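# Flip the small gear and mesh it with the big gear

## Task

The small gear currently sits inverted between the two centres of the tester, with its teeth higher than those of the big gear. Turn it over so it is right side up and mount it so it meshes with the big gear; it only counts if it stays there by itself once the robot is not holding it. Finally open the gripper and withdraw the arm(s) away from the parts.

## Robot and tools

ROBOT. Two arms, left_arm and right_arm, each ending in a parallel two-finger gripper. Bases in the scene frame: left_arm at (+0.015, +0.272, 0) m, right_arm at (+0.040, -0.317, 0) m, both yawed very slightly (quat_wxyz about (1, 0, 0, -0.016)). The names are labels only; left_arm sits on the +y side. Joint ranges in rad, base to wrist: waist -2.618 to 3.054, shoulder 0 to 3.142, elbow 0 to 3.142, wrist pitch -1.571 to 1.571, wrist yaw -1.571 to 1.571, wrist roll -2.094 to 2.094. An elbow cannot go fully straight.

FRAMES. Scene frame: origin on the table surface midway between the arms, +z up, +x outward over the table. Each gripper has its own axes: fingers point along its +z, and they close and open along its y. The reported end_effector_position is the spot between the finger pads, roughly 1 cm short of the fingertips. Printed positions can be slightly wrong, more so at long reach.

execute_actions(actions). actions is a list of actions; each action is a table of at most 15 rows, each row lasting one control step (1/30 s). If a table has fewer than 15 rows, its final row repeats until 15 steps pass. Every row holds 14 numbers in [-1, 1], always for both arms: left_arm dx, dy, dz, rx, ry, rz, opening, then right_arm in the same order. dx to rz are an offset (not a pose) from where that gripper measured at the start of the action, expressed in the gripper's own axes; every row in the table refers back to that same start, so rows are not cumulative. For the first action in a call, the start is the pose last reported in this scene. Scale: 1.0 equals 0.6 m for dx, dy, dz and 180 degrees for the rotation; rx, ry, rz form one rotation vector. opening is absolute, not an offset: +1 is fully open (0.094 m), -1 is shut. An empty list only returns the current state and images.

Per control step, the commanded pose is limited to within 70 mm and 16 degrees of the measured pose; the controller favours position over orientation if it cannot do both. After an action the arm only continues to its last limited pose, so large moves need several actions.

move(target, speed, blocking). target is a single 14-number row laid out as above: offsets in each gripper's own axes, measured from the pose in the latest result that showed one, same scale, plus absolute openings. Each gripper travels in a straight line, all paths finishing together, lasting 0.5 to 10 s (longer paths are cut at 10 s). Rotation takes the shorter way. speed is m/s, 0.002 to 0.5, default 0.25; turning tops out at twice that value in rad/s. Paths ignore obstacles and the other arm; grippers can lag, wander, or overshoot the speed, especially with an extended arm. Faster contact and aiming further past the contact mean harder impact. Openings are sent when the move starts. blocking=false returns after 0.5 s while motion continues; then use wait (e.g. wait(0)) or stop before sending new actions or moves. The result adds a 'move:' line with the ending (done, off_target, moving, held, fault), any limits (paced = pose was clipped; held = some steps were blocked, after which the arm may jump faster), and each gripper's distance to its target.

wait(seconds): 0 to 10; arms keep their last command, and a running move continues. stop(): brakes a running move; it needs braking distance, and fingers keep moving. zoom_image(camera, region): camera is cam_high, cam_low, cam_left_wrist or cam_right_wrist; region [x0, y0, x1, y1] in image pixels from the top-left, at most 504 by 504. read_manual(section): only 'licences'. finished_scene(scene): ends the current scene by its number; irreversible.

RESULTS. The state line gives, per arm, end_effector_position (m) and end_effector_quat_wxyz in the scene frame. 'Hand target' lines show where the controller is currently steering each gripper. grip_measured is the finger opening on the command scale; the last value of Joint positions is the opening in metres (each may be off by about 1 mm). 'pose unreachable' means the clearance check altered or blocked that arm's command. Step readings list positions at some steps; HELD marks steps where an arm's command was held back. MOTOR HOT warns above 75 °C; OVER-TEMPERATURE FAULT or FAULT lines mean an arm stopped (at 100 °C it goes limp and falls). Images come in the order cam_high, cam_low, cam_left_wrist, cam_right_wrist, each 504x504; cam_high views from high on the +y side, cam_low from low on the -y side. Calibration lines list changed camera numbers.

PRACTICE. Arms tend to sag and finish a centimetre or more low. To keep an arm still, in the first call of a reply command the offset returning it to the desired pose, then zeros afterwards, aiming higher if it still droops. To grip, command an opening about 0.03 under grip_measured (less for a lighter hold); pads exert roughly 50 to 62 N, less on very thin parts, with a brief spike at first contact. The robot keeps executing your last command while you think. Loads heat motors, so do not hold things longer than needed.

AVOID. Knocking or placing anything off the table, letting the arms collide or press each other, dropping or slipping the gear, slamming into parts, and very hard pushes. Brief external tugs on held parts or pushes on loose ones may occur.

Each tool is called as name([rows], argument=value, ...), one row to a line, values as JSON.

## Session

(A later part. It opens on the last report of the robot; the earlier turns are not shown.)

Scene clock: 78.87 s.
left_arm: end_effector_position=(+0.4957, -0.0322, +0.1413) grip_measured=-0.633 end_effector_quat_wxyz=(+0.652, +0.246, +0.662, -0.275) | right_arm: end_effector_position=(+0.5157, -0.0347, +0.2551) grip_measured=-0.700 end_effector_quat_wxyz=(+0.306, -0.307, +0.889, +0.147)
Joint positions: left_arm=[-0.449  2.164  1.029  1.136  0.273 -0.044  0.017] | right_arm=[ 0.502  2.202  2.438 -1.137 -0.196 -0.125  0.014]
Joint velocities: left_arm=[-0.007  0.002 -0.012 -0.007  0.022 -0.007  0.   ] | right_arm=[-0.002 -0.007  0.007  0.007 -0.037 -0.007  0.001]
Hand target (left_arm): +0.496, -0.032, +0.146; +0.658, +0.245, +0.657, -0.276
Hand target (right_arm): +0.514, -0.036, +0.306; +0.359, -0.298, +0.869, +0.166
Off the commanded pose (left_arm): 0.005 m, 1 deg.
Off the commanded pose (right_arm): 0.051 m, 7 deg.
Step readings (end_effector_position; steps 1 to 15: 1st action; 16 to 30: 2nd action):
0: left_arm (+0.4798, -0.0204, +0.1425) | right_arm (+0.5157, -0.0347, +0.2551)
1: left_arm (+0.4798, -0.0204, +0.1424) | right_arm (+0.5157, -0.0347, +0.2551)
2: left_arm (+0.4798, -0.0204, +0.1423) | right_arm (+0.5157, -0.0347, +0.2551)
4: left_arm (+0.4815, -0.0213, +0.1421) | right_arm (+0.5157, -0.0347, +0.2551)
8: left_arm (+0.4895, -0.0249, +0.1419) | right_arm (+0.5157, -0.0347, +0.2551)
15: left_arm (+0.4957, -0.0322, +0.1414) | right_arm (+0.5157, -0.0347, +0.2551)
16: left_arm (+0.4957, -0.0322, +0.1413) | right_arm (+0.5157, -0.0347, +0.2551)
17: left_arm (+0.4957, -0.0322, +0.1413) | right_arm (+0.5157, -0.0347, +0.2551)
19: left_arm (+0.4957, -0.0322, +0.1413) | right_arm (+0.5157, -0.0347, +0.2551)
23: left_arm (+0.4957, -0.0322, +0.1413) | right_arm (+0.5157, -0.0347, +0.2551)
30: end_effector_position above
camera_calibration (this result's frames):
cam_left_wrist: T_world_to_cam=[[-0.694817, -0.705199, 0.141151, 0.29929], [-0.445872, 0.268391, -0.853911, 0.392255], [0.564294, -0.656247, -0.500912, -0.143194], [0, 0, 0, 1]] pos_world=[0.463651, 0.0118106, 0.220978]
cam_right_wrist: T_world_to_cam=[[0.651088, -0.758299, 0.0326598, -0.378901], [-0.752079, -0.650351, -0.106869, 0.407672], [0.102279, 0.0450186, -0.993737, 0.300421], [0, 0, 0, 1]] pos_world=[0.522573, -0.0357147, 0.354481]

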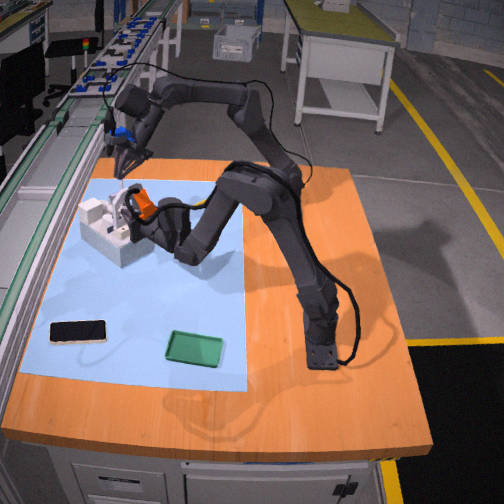

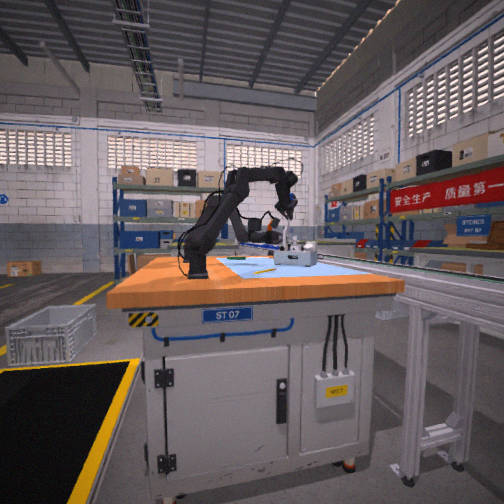

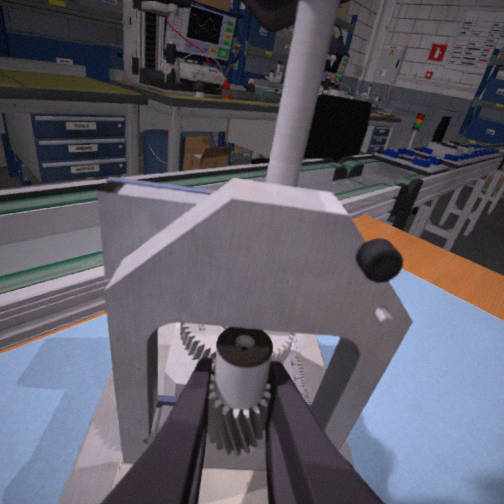

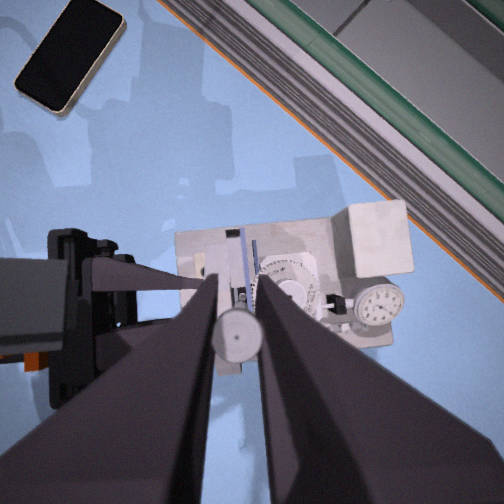

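execute_actions([
  [[-0.012,-0.006,0.01,0.007,-0.006,0.002,-0.68, -0.055,0.006,-0.065,0,-0.038,0,-0.73],[-0.012,-0.006,0.013,0.007,-0.006,0.002,-0.68, -0.055,0.006,-0.065,0,-0.038,0,-0.73],[-0.012,-0.006,0.016,0.007,-0.006,0.002,-0.68, -0.055,0.006,-0.065,0,-0.038,0,-0.73],[-0.012,-0.006,0.019,0.007,-0.006,0.002,-0.68, -0.055,0.006,-0.065,0,-0.038,0,-0.73],[-0.012,-0.006,0.022,0.007,-0.006,0.002,-0.68, -0.055,0.006,-0.065,0,-0.038,0,-0.73],[-0.012,-0.006,0.025,0.007,-0.006,0.002,-0.68, -0.055,0.006,-0.065,0,-0.038,0,-0.73],[-0.012,-0.006,0.028,0.007,-0.006,0.002,-0.68, -0.055,0.006,-0.065,0,-0.038,0,-0.73],[-0.012,-0.006,0.031,0.007,-0.006,0.002,-0.68, -0.055,0.006,-0.065,0,-0.038,0,-0.73],[-0.012,-0.006,0.035,0.007,-0.006,0.002,-0.68, -0.055,0.006,-0.065,0,-0.038,0,-0.73]],
  [[-0.008,0,0,0,-0.005,0.001,-0.68, -0.055,0.006,-0.065,0,-0.038,0,-0.73]],
])

Scene clock: 80.33 s.
left_arm: end_effector_position=(+0.5069, -0.0398, +0.1398) grip_measured=-0.633 end_effector_quat_wxyz=(+0.651, +0.248, +0.662, -0.277) | right_arm: end_effector_position=(+0.5157, -0.0347, +0.2551) grip_measured=-0.700 end_effector_quat_wxyz=(+0.306, -0.307, +0.889, +0.147)
Joint positions: left_arm=[-0.45   2.202  1.096  1.106  0.277 -0.044  0.017] | right_arm=[ 0.502  2.202  2.438 -1.137 -0.196 -0.125  0.014]
Joint velocities: left_arm=[-0.002  0.002  0.012  0.007 -0.022 -0.081  0.   ] | right_arm=[ 0.022 -0.002 -0.007 -0.022 -0.037  0.037 -0.001]
Hand target (left_arm): +0.507, -0.040, +0.145; +0.656, +0.247, +0.657, -0.278
Hand target (right_arm): +0.514, -0.036, +0.306; +0.359, -0.298, +0.869, +0.166
Off the commanded pose (left_arm): 0.005 m, 1 deg.
Off the commanded pose (right_arm): 0.051 m, 7 deg.
Step readings (end_effector_position; steps 1 to 15: 1st action; 16 to 30: 2nd action):
0: left_arm (+0.4957, -0.0322, +0.1413) | right_arm (+0.5157, -0.0347, +0.2551)
1: left_arm (+0.4955, -0.0323, +0.1413) | right_arm (+0.5157, -0.0347, +0.2551)
2: left_arm (+0.4954, -0.0325, +0.1411) | right_arm (+0.5157, -0.0347, +0.2551)
4: left_arm (+0.4964, -0.0334, +0.1409) | right_arm (+0.5157, -0.0347, +0.2551)
8: left_arm (+0.5021, -0.0365, +0.1398) | right_arm (+0.5157, -0.0347, +0.2551)
15: left_arm (+0.5069, -0.0398, +0.1399) | right_arm (+0.5157, -0.0347, +0.2551)
16: left_arm (+0.5069, -0.0398, +0.1398) | right_arm (+0.5157, -0.0347, +0.2551)
17: left_arm (+0.5069, -0.0398, +0.1398) | right_arm (+0.5157, -0.0347, +0.2551)
19: left_arm (+0.5069, -0.0398, +0.1398) | right_arm (+0.5157, -0.0347, +0.2551)
23: left_arm (+0.5069, -0.0398, +0.1398) | right_arm (+0.5157, -0.0347, +0.2551)
30: end_effector_position above
camera_calibration (this result's frames):
cam_left_wrist: T_world_to_cam=[[-0.698698, -0.701288, 0.141479, 0.303962], [-0.445191, 0.271397, -0.853316, 0.397776], [0.560023, -0.659196, -0.501832, -0.153142], [0, 0, 0, 1]] pos_world=[0.475227, 0.00425877, 0.219572]
cam_right_wrist: T_world_to_cam=[[0.651088, -0.758299, 0.0326598, -0.378901], [-0.752079, -0.650351, -0.106869, 0.407672], [0.102279, 0.0450186, -0.993737, 0.300421], [0, 0, 0, 1]] pos_world=[0.522573, -0.0357147, 0.354481]

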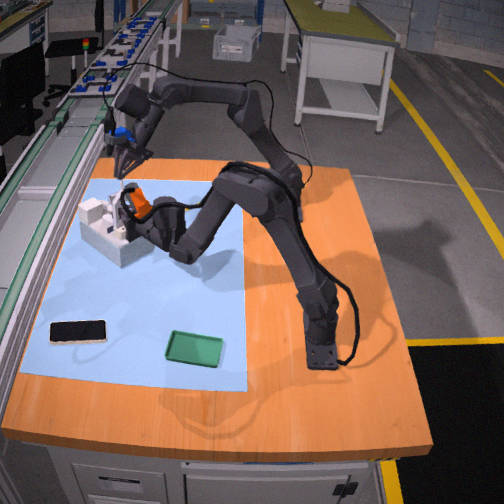

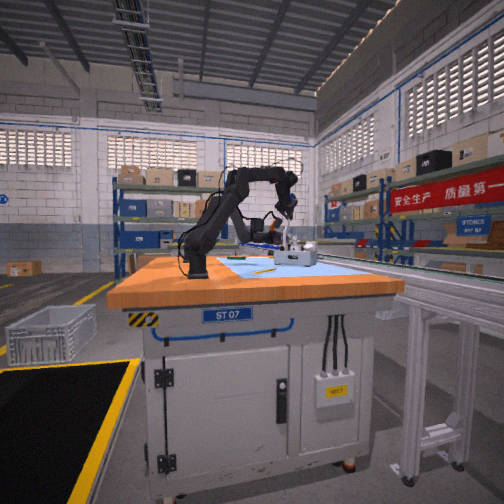

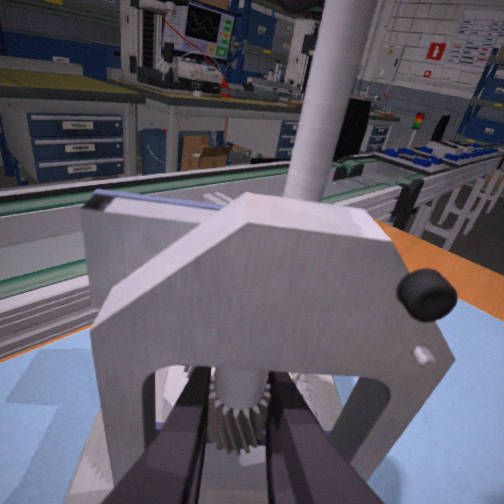

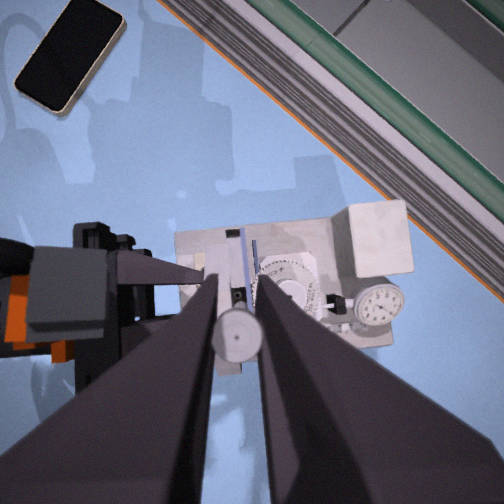

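n·p=.3211; shift −3.6 mm.

execute_actions([
  [[-0.008,-0.008,0,0.009,-0.005,0.001,-0.68, -0.055,0.006,-0.065,0,-0.038,0,-0.73]],
  [[-0.008,0,0,0,-0.005,0.001,-0.68, -0.055,0.006,-0.065,0,-0.038,0,-0.73]],
])

Scene clock: 81.50 s.
left_arm: end_effector_position=(+0.5047, -0.0422, +0.1398) grip_measured=-0.633 end_effector_quat_wxyz=(+0.648, +0.254, +0.660, -0.283) | right_arm: end_effector_position=(+0.5157, -0.0347, +0.2551) grip_measured=-0.700 end_effector_quat_wxyz=(+0.306, -0.307, +0.889, +0.147)
Joint positions: left_arm=[-0.45   2.202  1.096  1.106  0.295 -0.044  0.017] | right_arm=[ 0.502  2.202  2.438 -1.137 -0.196 -0.125  0.014]
Joint velocities: left_arm=[-0.027 -0.017  0.007  0.022 -0.095  0.037  0.   ] | right_arm=[-0.017 -0.002 -0.007  0.051 -0.066  0.007 -0.001]
Hand target (left_arm): +0.505, -0.042, +0.145; +0.654, +0.253, +0.654, -0.284
Hand target (right_arm): +0.514, -0.036, +0.306; +0.359, -0.298, +0.869, +0.166
Off the commanded pose (left_arm): 0.005 m, 1 deg.
Off the commanded pose (right_arm): 0.051 m, 7 deg.
Step readings (end_effector_position; steps 1 to 15: 1st action; 16 to 30: 2nd action):
0: left_arm (+0.5069, -0.0398, +0.1398) | right_arm (+0.5157, -0.0347, +0.2551)
1: left_arm (+0.5066, -0.0401, +0.1398) | right_arm (+0.5157, -0.0347, +0.2551)
2: left_arm (+0.5063, -0.0405, +0.1398) | right_arm (+0.5157, -0.0347, +0.2551)
4: left_arm (+0.5056, -0.0412, +0.1398) | right_arm (+0.5157, -0.0347, +0.2551)
8: left_arm (+0.5050, -0.0419, +0.1398) | right_arm (+0.5157, -0.0347, +0.2551)
15: left_arm (+0.5047, -0.0422, +0.1398) | right_arm (+0.5157, -0.0347, +0.2551)
16: left_arm (+0.5047, -0.0422, +0.1398) | right_arm (+0.5157, -0.0347, +0.2551)
17: left_arm (+0.5047, -0.0422, +0.1398) | right_arm (+0.5157, -0.0347, +0.2551)
19: left_arm (+0.5047, -0.0422, +0.1398) | right_arm (+0.5157, -0.0347, +0.2551)
23: left_arm (+0.5047, -0.0422, +0.1398) | right_arm (+0.5157, -0.0347, +0.2551)
30: end_effector_position above
camera_calibration (this result's frames):
cam_left_wrist: T_world_to_cam=[[-0.711422, -0.688378, 0.141472, 0.307698], [-0.440144, 0.279509, -0.853316, 0.395196], [0.547861, -0.669335, -0.501835, -0.147706], [0, 0, 0, 1]] pos_world=[0.473768, 0.00248718, 0.219572]
cam_right_wrist: T_world_to_cam=[[0.651088, -0.758299, 0.0326598, -0.378901], [-0.752079, -0.650351, -0.106869, 0.407672], [0.102279, 0.0450186, -0.993737, 0.300421], [0, 0, 0, 1]] pos_world=[0.522573, -0.0357147, 0.354481]

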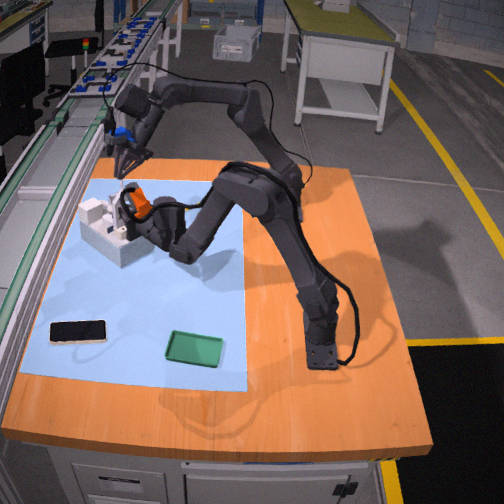

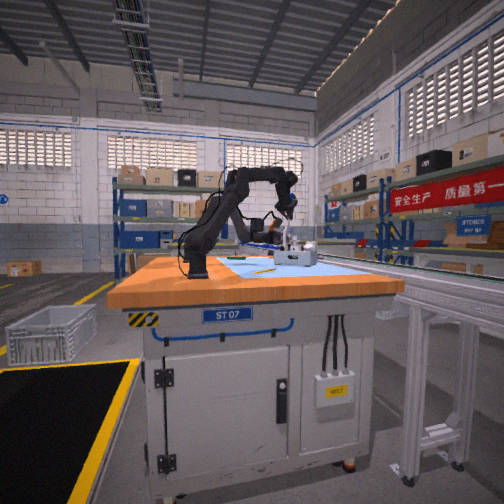

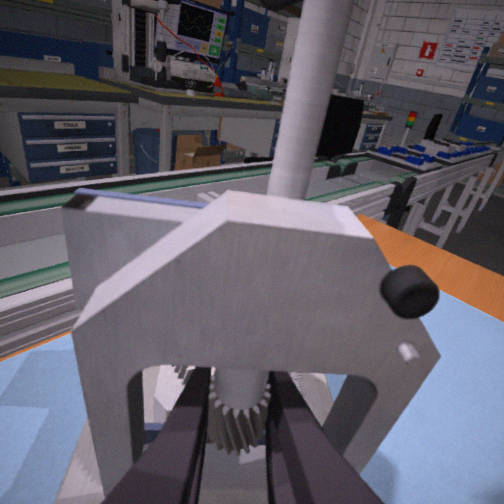

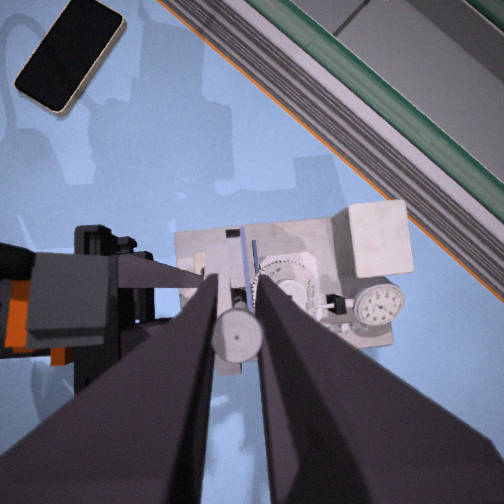

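Lower the gear slightly and the knob gradually.

execute_actions([
  [[0.004,0,0,0,0.003,-0.001,-0.68, -0.04,0.005,-0.046,0,-0.03,0,-0.73]],
  [[0,0,0,0,0,0,-0.68, -0.03,0.004,-0.036,0,-0.024,0,-0.73]],
  [[0,0,0,0,0,0,-0.68, -0.02,0.003,-0.024,0,-0.016,0,-0.73]],
  [[0,0,0,0,0,0,-0.68, -0.01,0.001,-0.012,0,-0.008,0,-0.73]],
])

Scene clock: 84.70 s.
left_arm: end_effector_position=(+0.5047, -0.0421, +0.1395) grip_measured=-0.633 end_effector_quat_wxyz=(+0.648, +0.254, +0.660, -0.283) | right_arm: end_effector_position=(+0.5162, -0.0344, +0.2435) grip_measured=-0.700 end_effector_quat_wxyz=(+0.296, -0.307, +0.892, +0.146)
Joint positions: left_arm=[-0.45   2.202  1.096  1.104  0.295 -0.044  0.017] | right_arm=[ 0.502  2.206  2.408 -1.124 -0.196 -0.126  0.014]
Joint velocities: left_arm=[ 0.012 -0.012 -0.012  0.022 -0.037 -0.051 -0.001] | right_arm=[ 0.007  0.002 -0.012 -0.037 -0.007 -0.125 -0.001]
Hand target (left_arm): +0.505, -0.042, +0.139; +0.648, +0.254, +0.660, -0.283
Hand target (right_arm): +0.516, -0.034, +0.254; +0.308, -0.305, +0.889, +0.150
Off the commanded pose (left_arm): 0.000 m, 0 deg.
Off the commanded pose (right_arm): 0.010 m, 2 deg.
Step readings (end_effector_position; steps 1 to 15: 1st action; 16 to 30: 2nd action; 31 to 45: 3rd action; 46 to 60: 4th action):
0: left_arm (+0.5047, -0.0422, +0.1398) | right_arm (+0.5157, -0.0347, +0.2551)
1: left_arm (+0.5047, -0.0422, +0.1397) | right_arm (+0.5157, -0.0347, +0.2551)
2: left_arm (+0.5047, -0.0422, +0.1396) | right_arm (+0.5157, -0.0347, +0.2551)
4: left_arm (+0.5047, -0.0422, +0.1396) | right_arm (+0.5157, -0.0347, +0.2551)
8: left_arm (+0.5047, -0.0422, +0.1396) | right_arm (+0.5157, -0.0347, +0.2551)
15: left_arm (+0.5047, -0.0422, +0.1396) | right_arm (+0.5157, -0.0347, +0.2551)
16: left_arm (+0.5047, -0.0422, +0.1396) | right_arm (+0.5157, -0.0346, +0.2542)
17: left_arm (+0.5047, -0.0422, +0.1396) | right_arm (+0.5158, -0.0346, +0.2533)
19: left_arm (+0.5047, -0.0422, +0.1396) | right_arm (+0.5157, -0.0346, +0.2511)
23: left_arm (+0.5047, -0.0422, +0.1396) | right_arm (+0.5158, -0.0346, +0.2494)
30: left_arm (+0.5047, -0.0422, +0.1396) | right_arm (+0.5158, -0.0346, +0.2494)
31: left_arm (+0.5047, -0.0422, +0.1396) | right_arm (+0.5158, -0.0346, +0.2487)
32: left_arm (+0.5047, -0.0422, +0.1396) | right_arm (+0.5159, -0.0346, +0.2482)
34: left_arm (+0.5047, -0.0422, +0.1396) | right_arm (+0.5160, -0.0345, +0.2460)
38: left_arm (+0.5047, -0.0421, +0.1395) | right_arm (+0.5160, -0.0345, +0.2441)
45: left_arm (+0.5047, -0.0421, +0.1395) | right_arm (+0.5160, -0.0345, +0.2441)
46: left_arm (+0.5047, -0.0421, +0.1395) | right_arm (+0.5162, -0.0344, +0.2435)
47: left_arm (+0.5047, -0.0421, +0.1395) | right_arm (+0.5162, -0.0344, +0.2435)
49: left_arm (+0.5047, -0.0421, +0.1395) | right_arm (+0.5162, -0.0344, +0.2435)
53: left_arm (+0.5047, -0.0421, +0.1395) | right_arm (+0.5162, -0.0344, +0.2435)
60: end_effector_position above
camera_calibration (this result's frames):
cam_left_wrist: T_world_to_cam=[[-0.710705, -0.689021, 0.141944, 0.30743], [-0.44151, 0.279778, -0.852522, 0.395486], [0.547693, -0.668561, -0.503049, -0.14759], [0, 0, 0, 1]] pos_world=[0.473937, 0.00250409, 0.219278]
cam_right_wrist: T_world_to_cam=[[0.652547, -0.75721, 0.028561, -0.378369], [-0.753081, -0.652244, -0.0862957, 0.402404], [0.0839727, 0.0348033, -0.99586, 0.29851], [0, 0, 0, 1]] pos_world=[0.52488, -0.0344287, 0.342806]

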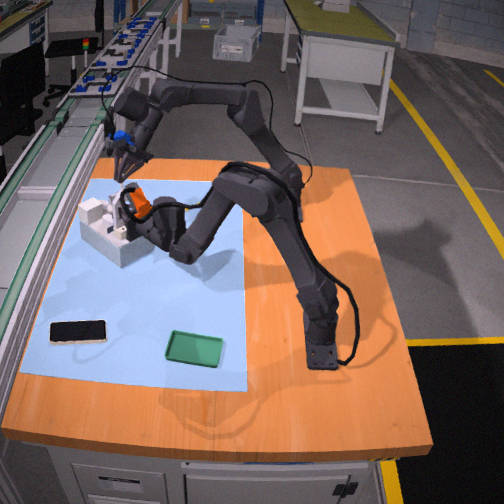

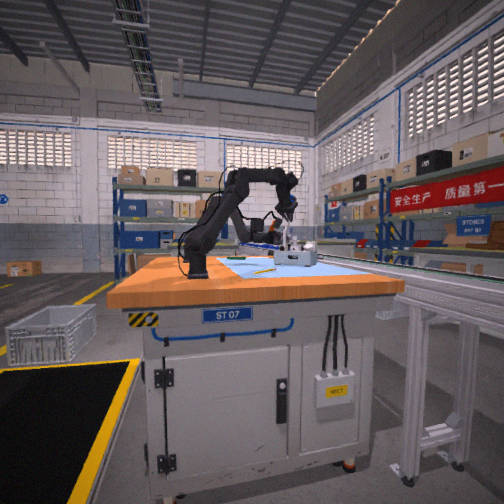

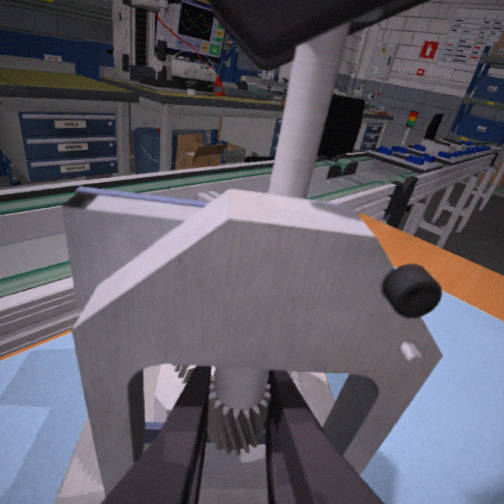

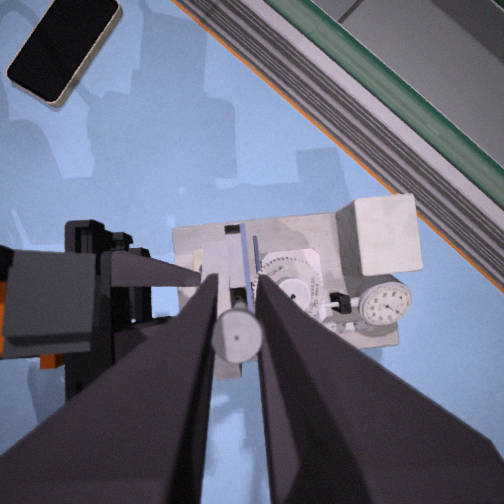

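execute_actions([
  [[-0.004,0,0,0,-0.002,0,-0.64, -0.01,0.001,-0.012,0,-0.008,0,-0.73]],
  [[-0.004,0,0,0,-0.002,0,-0.615, -0.01,0.001,-0.012,0,-0.008,0,-0.73]],
])

Scene clock: 85.90 s.
left_arm: end_effector_position=(+0.5047, -0.0421, +0.1395) grip_measured=-0.612 end_effector_quat_wxyz=(+0.648, +0.254, +0.660, -0.283) | right_arm: end_effector_position=(+0.5162, -0.0344, +0.2435) grip_measured=-0.700 end_effector_quat_wxyz=(+0.296, -0.308, +0.892, +0.146)
Joint positions: left_arm=[-0.45   2.202  1.096  1.104  0.295 -0.044  0.018] | right_arm=[ 0.502  2.206  2.408 -1.124 -0.196 -0.127  0.014]
Joint velocities: left_arm=[ 0.002 -0.012  0.012  0.095 -0.022  0.022 -0.   ] | right_arm=[ 0.037 -0.007  0.002 -0.051  0.007 -0.037 -0.   ]
Hand target (left_arm): +0.505, -0.042, +0.142; +0.650, +0.253, +0.658, -0.283
Hand target (right_arm): +0.516, -0.034, +0.253; +0.307, -0.306, +0.889, +0.150
Off the commanded pose (left_arm): 0.002 m, 0 deg.
Off the commanded pose (right_arm): 0.009 m, 1 deg.
Step readings (end_effector_position; steps 1 to 15: 1st action; 16 to 30: 2nd action):
0: left_arm (+0.5047, -0.0421, +0.1395) | right_arm (+0.5162, -0.0344, +0.2435)
1: left_arm (+0.5047, -0.0421, +0.1395) | right_arm (+0.5162, -0.0344, +0.2435)
2: left_arm (+0.5047, -0.0421, +0.1395) | right_arm (+0.5162, -0.0344, +0.2435)
4: left_arm (+0.5047, -0.0421, +0.1395) | right_arm (+0.5162, -0.0344, +0.2435)
8: left_arm (+0.5047, -0.0421, +0.1395) | right_arm (+0.5162, -0.0344, +0.2435)
15: left_arm (+0.5047, -0.0421, +0.1395) | right_arm (+0.5162, -0.0344, +0.2435)
16: left_arm (+0.5047, -0.0421, +0.1395) | right_arm (+0.5162, -0.0344, +0.2435)
17: left_arm (+0.5047, -0.0421, +0.1395) | right_arm (+0.5162, -0.0344, +0.2435)
19: left_arm (+0.5047, -0.0421, +0.1395) | right_arm (+0.5162, -0.0344, +0.2435)
23: left_arm (+0.5047, -0.0421, +0.1395) | right_arm (+0.5162, -0.0344, +0.2435)
30: end_effector_position above
camera_calibration (this result's frames):
cam_left_wrist: T_world_to_cam=[[-0.710705, -0.689021, 0.141944, 0.30743], [-0.44151, 0.279778, -0.852522, 0.395486], [0.547693, -0.668561, -0.503049, -0.14759], [0, 0, 0, 1]] pos_world=[0.473937, 0.00250409, 0.219278]
cam_right_wrist: T_world_to_cam=[[0.652989, -0.756811, 0.029035, -0.378699], [-0.752663, -0.652722, -0.086331, 0.40218], [0.084288, 0.0345196, -0.995843, 0.298333], [0, 0, 0, 1]] pos_world=[0.524846, -0.0343902, 0.342809]

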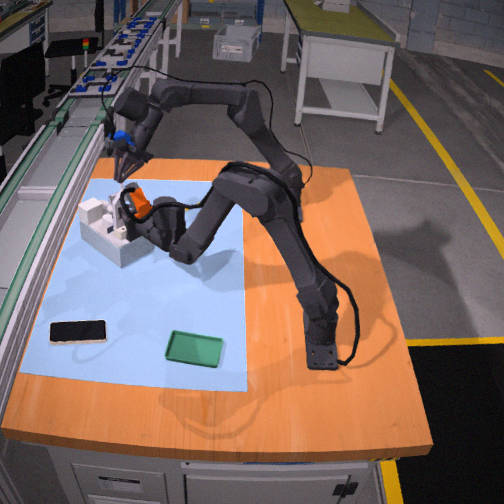

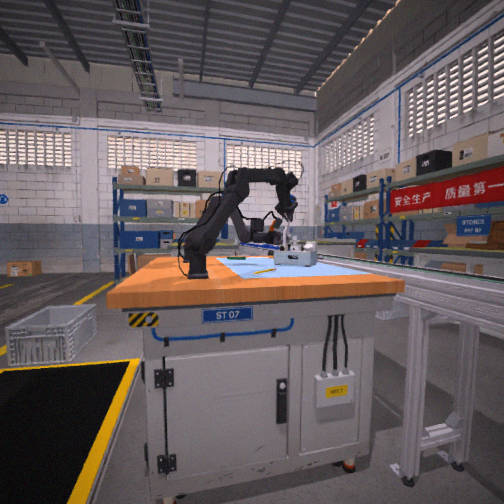

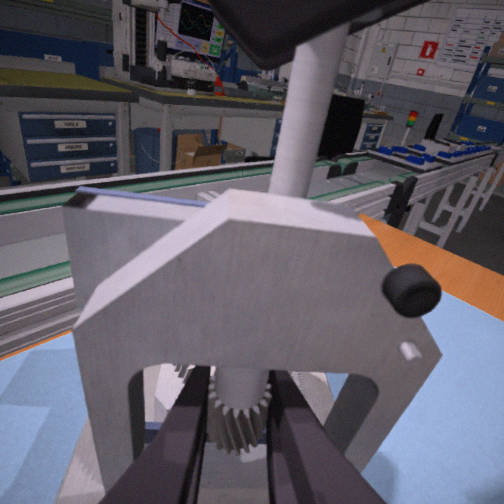

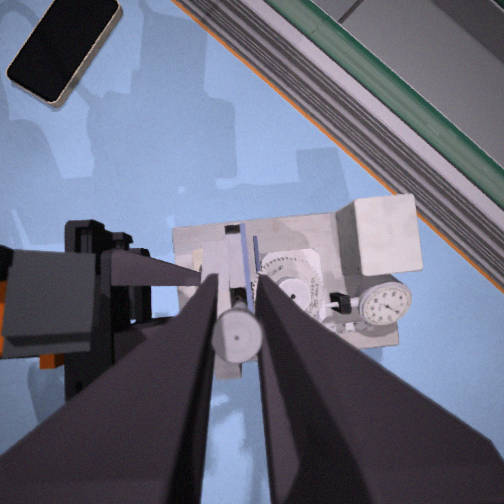

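execute_actions([
  [[-0.004,0,0,0,-0.002,0,-0.68, -0.02,0.003,-0.024,0,-0.014,0,-0.73]],
  [[-0.006,-0.002,0.018,0.002,-0.003,0.001,-0.68, -0.02,0.003,-0.024,0,-0.014,0,-0.73]],
  [[-0.004,0,0.0,0,-0.002,0,-0.68, -0.015,0.002,-0.018,0,-0.01,0,-0.73]],
])

Scene clock: 87.57 s.
left_arm: end_effector_position=(+0.5066, -0.0435, +0.1369) grip_measured=-0.638 end_effector_quat_wxyz=(+0.647, +0.254, +0.661, -0.283) | right_arm: end_effector_position=(+0.5162, -0.0344, +0.2405) grip_measured=-0.700 end_effector_quat_wxyz=(+0.293, -0.308, +0.893, +0.145)
Joint positions: left_arm=[-0.45   2.214  1.108  1.103  0.297 -0.044  0.017] | right_arm=[ 0.502  2.211  2.408 -1.127 -0.196 -0.128  0.014]
Joint velocities: left_arm=[ 0.012  0.002  0.002  0.037 -0.007 -0.037  0.001] | right_arm=[-0.012  0.007 -0.007 -0.051 -0.051 -0.051 -0.   ]
Hand target (left_arm): +0.507, -0.043, +0.139; +0.649, +0.253, +0.659, -0.284
Hand target (right_arm): +0.516, -0.034, +0.255; +0.308, -0.306, +0.888, +0.150
Off the commanded pose (left_arm): 0.003 m, 0 deg.
Off the commanded pose (right_arm): 0.015 m, 2 deg.
Step readings (end_effector_position; steps 1 to 15: 1st action; 16 to 30: 2nd action; 31 to 45: 3rd action):
0: left_arm (+0.5047, -0.0421, +0.1395) | right_arm (+0.5162, -0.0344, +0.2435)
1: left_arm (+0.5047, -0.0421, +0.1395) | right_arm (+0.5162, -0.0344, +0.2435)
2: left_arm (+0.5048, -0.0420, +0.1395) | right_arm (+0.5162, -0.0344, +0.2435)
4: left_arm (+0.5048, -0.0420, +0.1395) | right_arm (+0.5162, -0.0344, +0.2435)
8: left_arm (+0.5048, -0.0420, +0.1395) | right_arm (+0.5162, -0.0344, +0.2435)
15: left_arm (+0.5048, -0.0420, +0.1395) | right_arm (+0.5162, -0.0344, +0.2435)
16: left_arm (+0.5051, -0.0423, +0.1393) | right_arm (+0.5162, -0.0344, +0.2435)
17: left_arm (+0.5057, -0.0426, +0.1390) | right_arm (+0.5162, -0.0344, +0.2435)
19: left_arm (+0.5067, -0.0431, +0.1380) | right_arm (+0.5162, -0.0344, +0.2426)
23: left_arm (+0.5068, -0.0433, +0.1370) | right_arm (+0.5162, -0.0344, +0.2414)
30: left_arm (+0.5068, -0.0433, +0.1370) | right_arm (+0.5162, -0.0344, +0.2414)
31: left_arm (+0.5068, -0.0434, +0.1370) | right_arm (+0.5162, -0.0344, +0.2410)
32: left_arm (+0.5067, -0.0435, +0.1370) | right_arm (+0.5162, -0.0344, +0.2407)
34: left_arm (+0.5066, -0.0435, +0.1369) | right_arm (+0.5162, -0.0344, +0.2405)
38: left_arm (+0.5066, -0.0435, +0.1369) | right_arm (+0.5162, -0.0344, +0.2405)
45: end_effector_position above
camera_calibration (this result's frames):
cam_left_wrist: T_world_to_cam=[[-0.711992, -0.687544, 0.142658, 0.308767], [-0.442596, 0.281692, -0.851327, 0.394973], [0.545139, -0.669278, -0.504867, -0.149364], [0, 0, 0, 1]] pos_world=[0.476077, 0.00106447, 0.216795]
cam_right_wrist: T_world_to_cam=[[0.653625, -0.756312, 0.0276859, -0.378618], [-0.752806, -0.653486, -0.0789875, 0.400284], [0.0778315, 0.0307861, -0.996491, 0.298664], [0, 0, 0, 1]] pos_world=[0.525565, -0.0339684, 0.339716]

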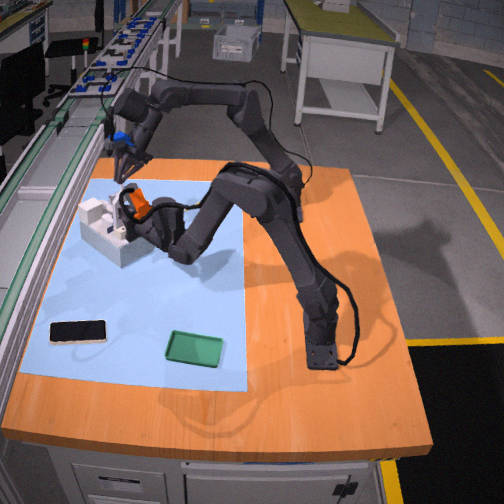

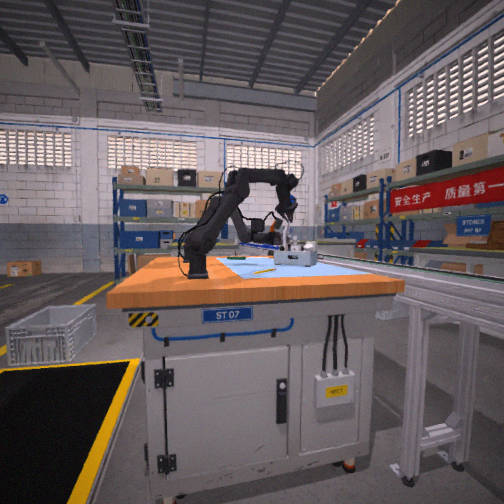

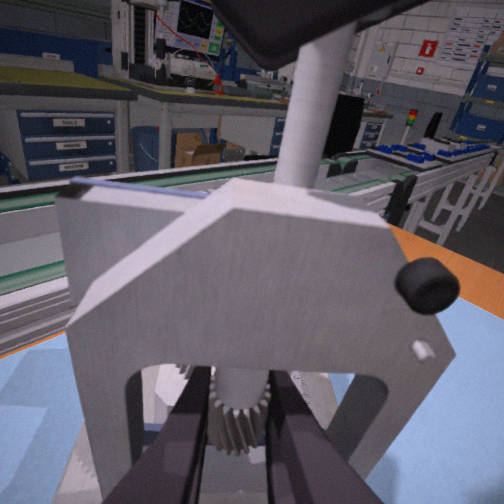

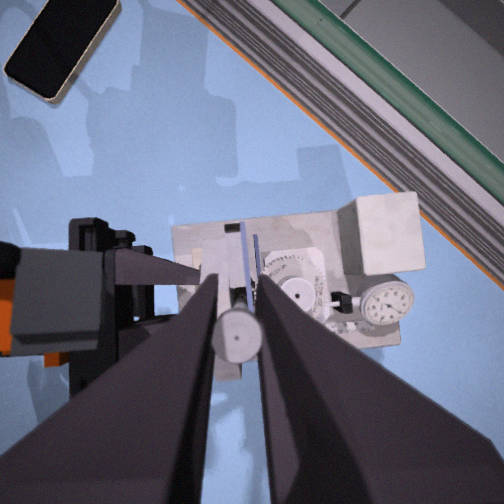

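Seating. Release knob load further and loosen.

execute_actions([
  [[-0.004,0,0,0,-0.002,0,-0.68, -0.008,0.001,-0.01,0,-0.006,0,-0.73]],
  [[-0.006,0,0,0,-0.003,0,-0.6, -0.006,0.001,-0.007,0,-0.004,0,-0.73]],
  [[-0.006,0,0.0,0,-0.003,0,-0.42, -0.008,0.0,-0.006,0,-0.005,0,-0.15]],
])

move(target=[-0.02,0,-0.13,0,-0.004,0,-0.42, -0.02,0,-0.1,0,0,0,-0.15], speed=0.12)

Scene clock: 89.23 s.
left_arm: end_effector_position=(+0.5066, -0.0435, +0.1369) grip_measured=-0.422 end_effector_quat_wxyz=(+0.647, +0.254, +0.661, -0.283) | right_arm: end_effector_position=(+0.5163, -0.0343, +0.2398) grip_measured=-0.153 end_effector_quat_wxyz=(+0.292, -0.309, +0.893, +0.145)
Joint positions: left_arm=[-0.45   2.214  1.108  1.103  0.297 -0.044  0.027] | right_arm=[ 0.502  2.212  2.408 -1.127 -0.196 -0.129  0.04 ]
Joint velocities: left_arm=[ 0.002 -0.007  0.012 -0.081 -0.066  0.066  0.002] | right_arm=[ 0.007 -0.012 -0.012 -0.051  0.11  -0.066  0.   ]
Hand target (left_arm): +0.507, -0.043, +0.140; +0.650, +0.253, +0.658, -0.284
Hand target (right_arm): +0.518, -0.034, +0.246; +0.300, -0.308, +0.891, +0.147
Off the commanded pose (left_arm): 0.004 m, 1 deg.
Off the commanded pose (right_arm): 0.007 m, 1 deg.
Step readings (end_effector_position; steps 1 to 15: 1st action; 16 to 30: 2nd action; 31 to 45: 3rd action):
0: left_arm (+0.5066, -0.0435, +0.1369) | right_arm (+0.5162, -0.0344, +0.2405)
1: left_arm (+0.5066, -0.0435, +0.1369) | right_arm (+0.5162, -0.0344, +0.2405)
2: left_arm (+0.5066, -0.0435, +0.1369) | right_arm (+0.5162, -0.0344, +0.2405)
4: left_arm (+0.5066, -0.0435, +0.1369) | right_arm (+0.5162, -0.0344, +0.2405)
8: left_arm (+0.5066, -0.0435, +0.1369) | right_arm (+0.5162, -0.0344, +0.2405)
15: left_arm (+0.5066, -0.0435, +0.1369) | right_arm (+0.5162, -0.0344, +0.2405)
16: left_arm (+0.5066, -0.0435, +0.1369) | right_arm (+0.5162, -0.0344, +0.2405)
17: left_arm (+0.5066, -0.0435, +0.1369) | right_arm (+0.5162, -0.0344, +0.2405)
19: left_arm (+0.5066, -0.0435, +0.1369) | right_arm (+0.5162, -0.0344, +0.2405)
23: left_arm (+0.5066, -0.0435, +0.1369) | right_arm (+0.5162, -0.0344, +0.2405)
30: left_arm (+0.5066, -0.0435, +0.1369) | right_arm (+0.5162, -0.0344, +0.2405)
31: left_arm (+0.5066, -0.0435, +0.1369) | right_arm (+0.5163, -0.0344, +0.2400)
32: left_arm (+0.5066, -0.0435, +0.1369) | right_arm (+0.5163, -0.0343, +0.2398)
34: left_arm (+0.5066, -0.0435, +0.1369) | right_arm (+0.5163, -0.0343, +0.2398)
38: left_arm (+0.5066, -0.0435, +0.1369) | right_arm (+0.5163, -0.0343, +0.2398)
45: end_effector_position above
camera_calibration (this result's frames):
cam_left_wrist: T_world_to_cam=[[-0.711992, -0.687544, 0.142658, 0.308767], [-0.442596, 0.281692, -0.851327, 0.394973], [0.545139, -0.669278, -0.504867, -0.149364], [0, 0, 0, 1]] pos_world=[0.476077, 0.00106447, 0.216795]
cam_right_wrist: T_world_to_cam=[[0.654552, -0.755489, 0.0282586, -0.379203], [-0.752075, -0.654495, -0.0775832, 0.399544], [0.0771084, 0.0295296, -0.996585, 0.298348], [0, 0, 0, 1]] pos_world=[0.52569, -0.0337939, 0.339043]

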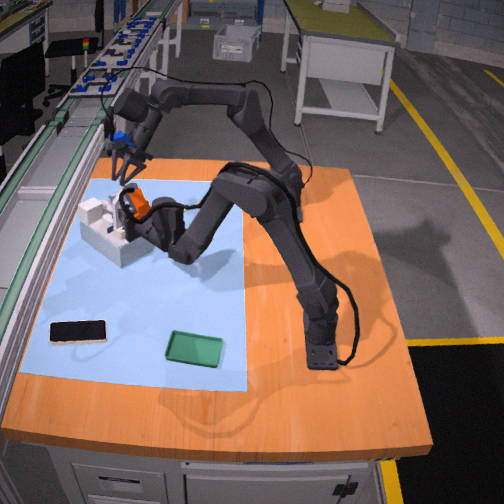

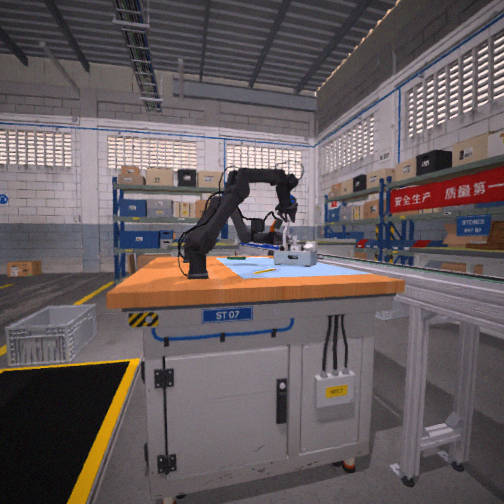

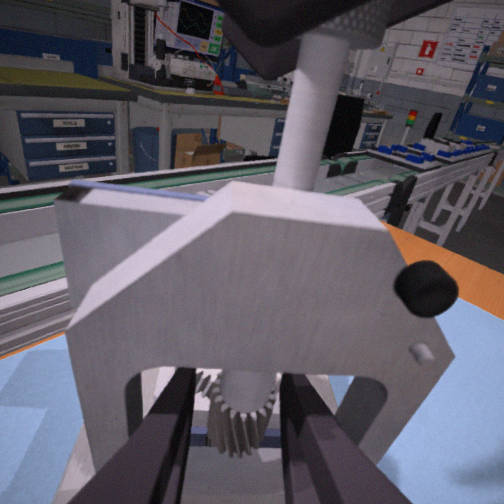

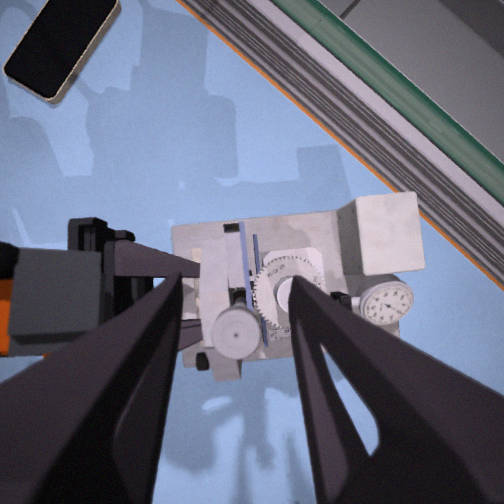

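Scene clock: 90.87 s.
left_arm: end_effector_position=(+0.4544, +0.0079, +0.1360) grip_measured=-0.422 end_effector_quat_wxyz=(+0.639, +0.254, +0.668, -0.283) | right_arm: end_effector_position=(+0.4969, -0.0514, +0.2868) grip_measured=-0.153 end_effector_quat_wxyz=(+0.289, -0.307, +0.896, +0.142)
Joint positions: left_arm=[-0.388  2.032  0.785  1.223  0.36  -0.045  0.027] | right_arm=[ 0.489  2.322  2.84  -1.46  -0.199 -0.138  0.04 ]
Joint velocities: left_arm=[ 0.017  0.012  0.002 -0.007 -0.037 -0.007  0.   ] | right_arm=[-0.012 -0.002  0.017 -0.037  0.022 -0.051 -0.   ]
Hand target (left_arm): +0.453, +0.013, +0.148; +0.651, +0.253, +0.657, -0.285
Hand target (right_arm): +0.498, -0.055, +0.294; +0.298, -0.308, +0.892, +0.145
Off the commanded pose (left_arm): 0.014 m, 2 deg.
Off the commanded pose (right_arm): 0.009 m, 1 deg.
elbow stopped short (right arm): the move would have taken joint 3 (elbow) straighter than the controller allows; a more bent joint 3 avoids this.
move: off_target (left_arm)
camera_calibration (this result's frames):
cam_left_wrist: T_world_to_cam=[[-0.709553, -0.688126, 0.151713, 0.304745], [-0.459343, 0.28842, -0.840129, 0.362647], [0.534358, -0.665805, -0.520736, -0.0798478], [0, 0, 0, 1]] pos_world=[0.425479, 0.0519453, 0.216857]
cam_right_wrist: T_world_to_cam=[[0.65137, -0.758209, 0.0289202, -0.379438], [-0.755473, -0.651621, -0.0681971, 0.37653], [0.0705527, 0.0225731, -0.997253, 0.350238], [0, 0, 0, 1]] pos_world=[0.506902, -0.0502438, 0.385927]

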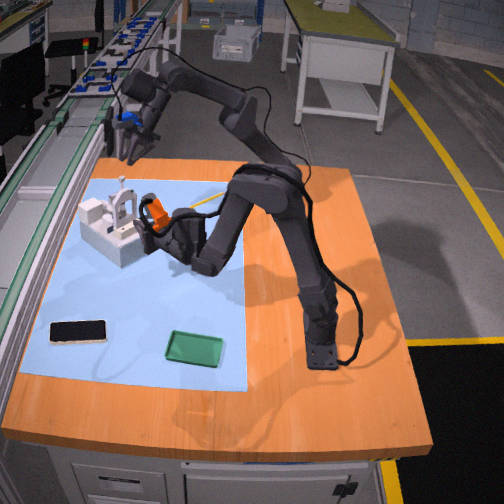

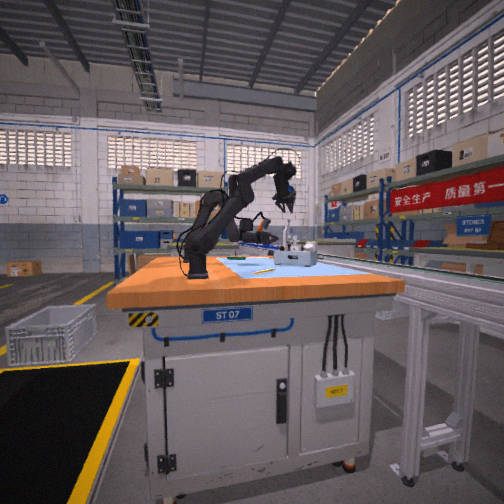

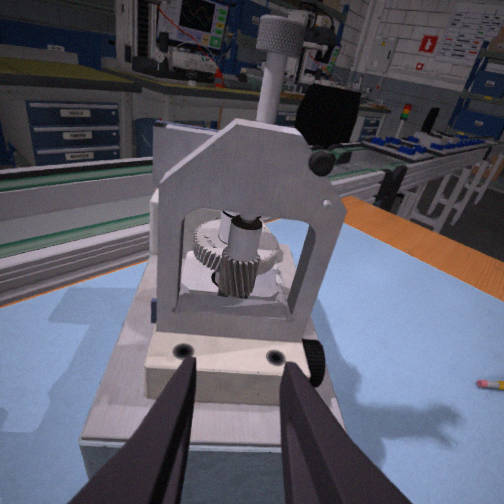

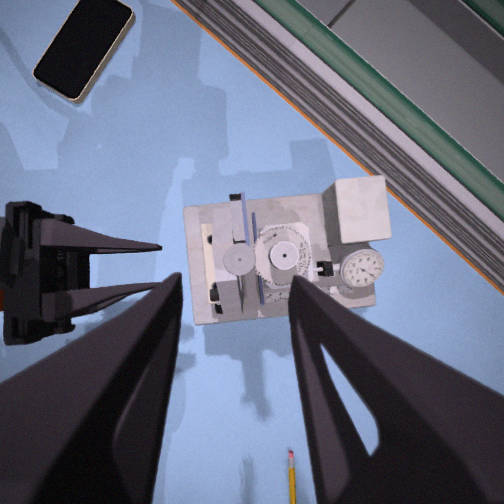

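zoom_image(camera="cam_left_wrist", region=[170, 190, 320, 320])

Region (170, 190, 320, 320) of cam_left_wrist's 504x504 image, scaled by 3.360, with more detail than that image has; it fills the top 437 rows of this view, and the rest is white.

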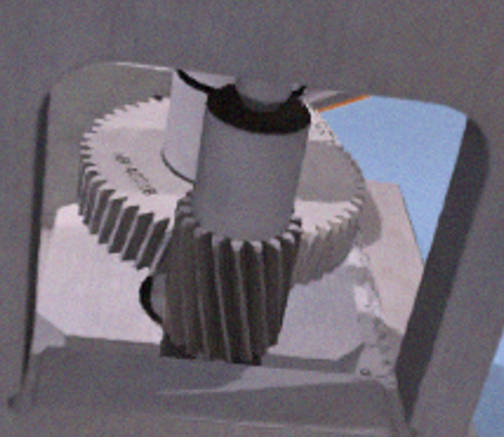

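Seated, centred under the upper centre and in mesh.

finished_scene(scene=2)

The scene is finished: the task was done.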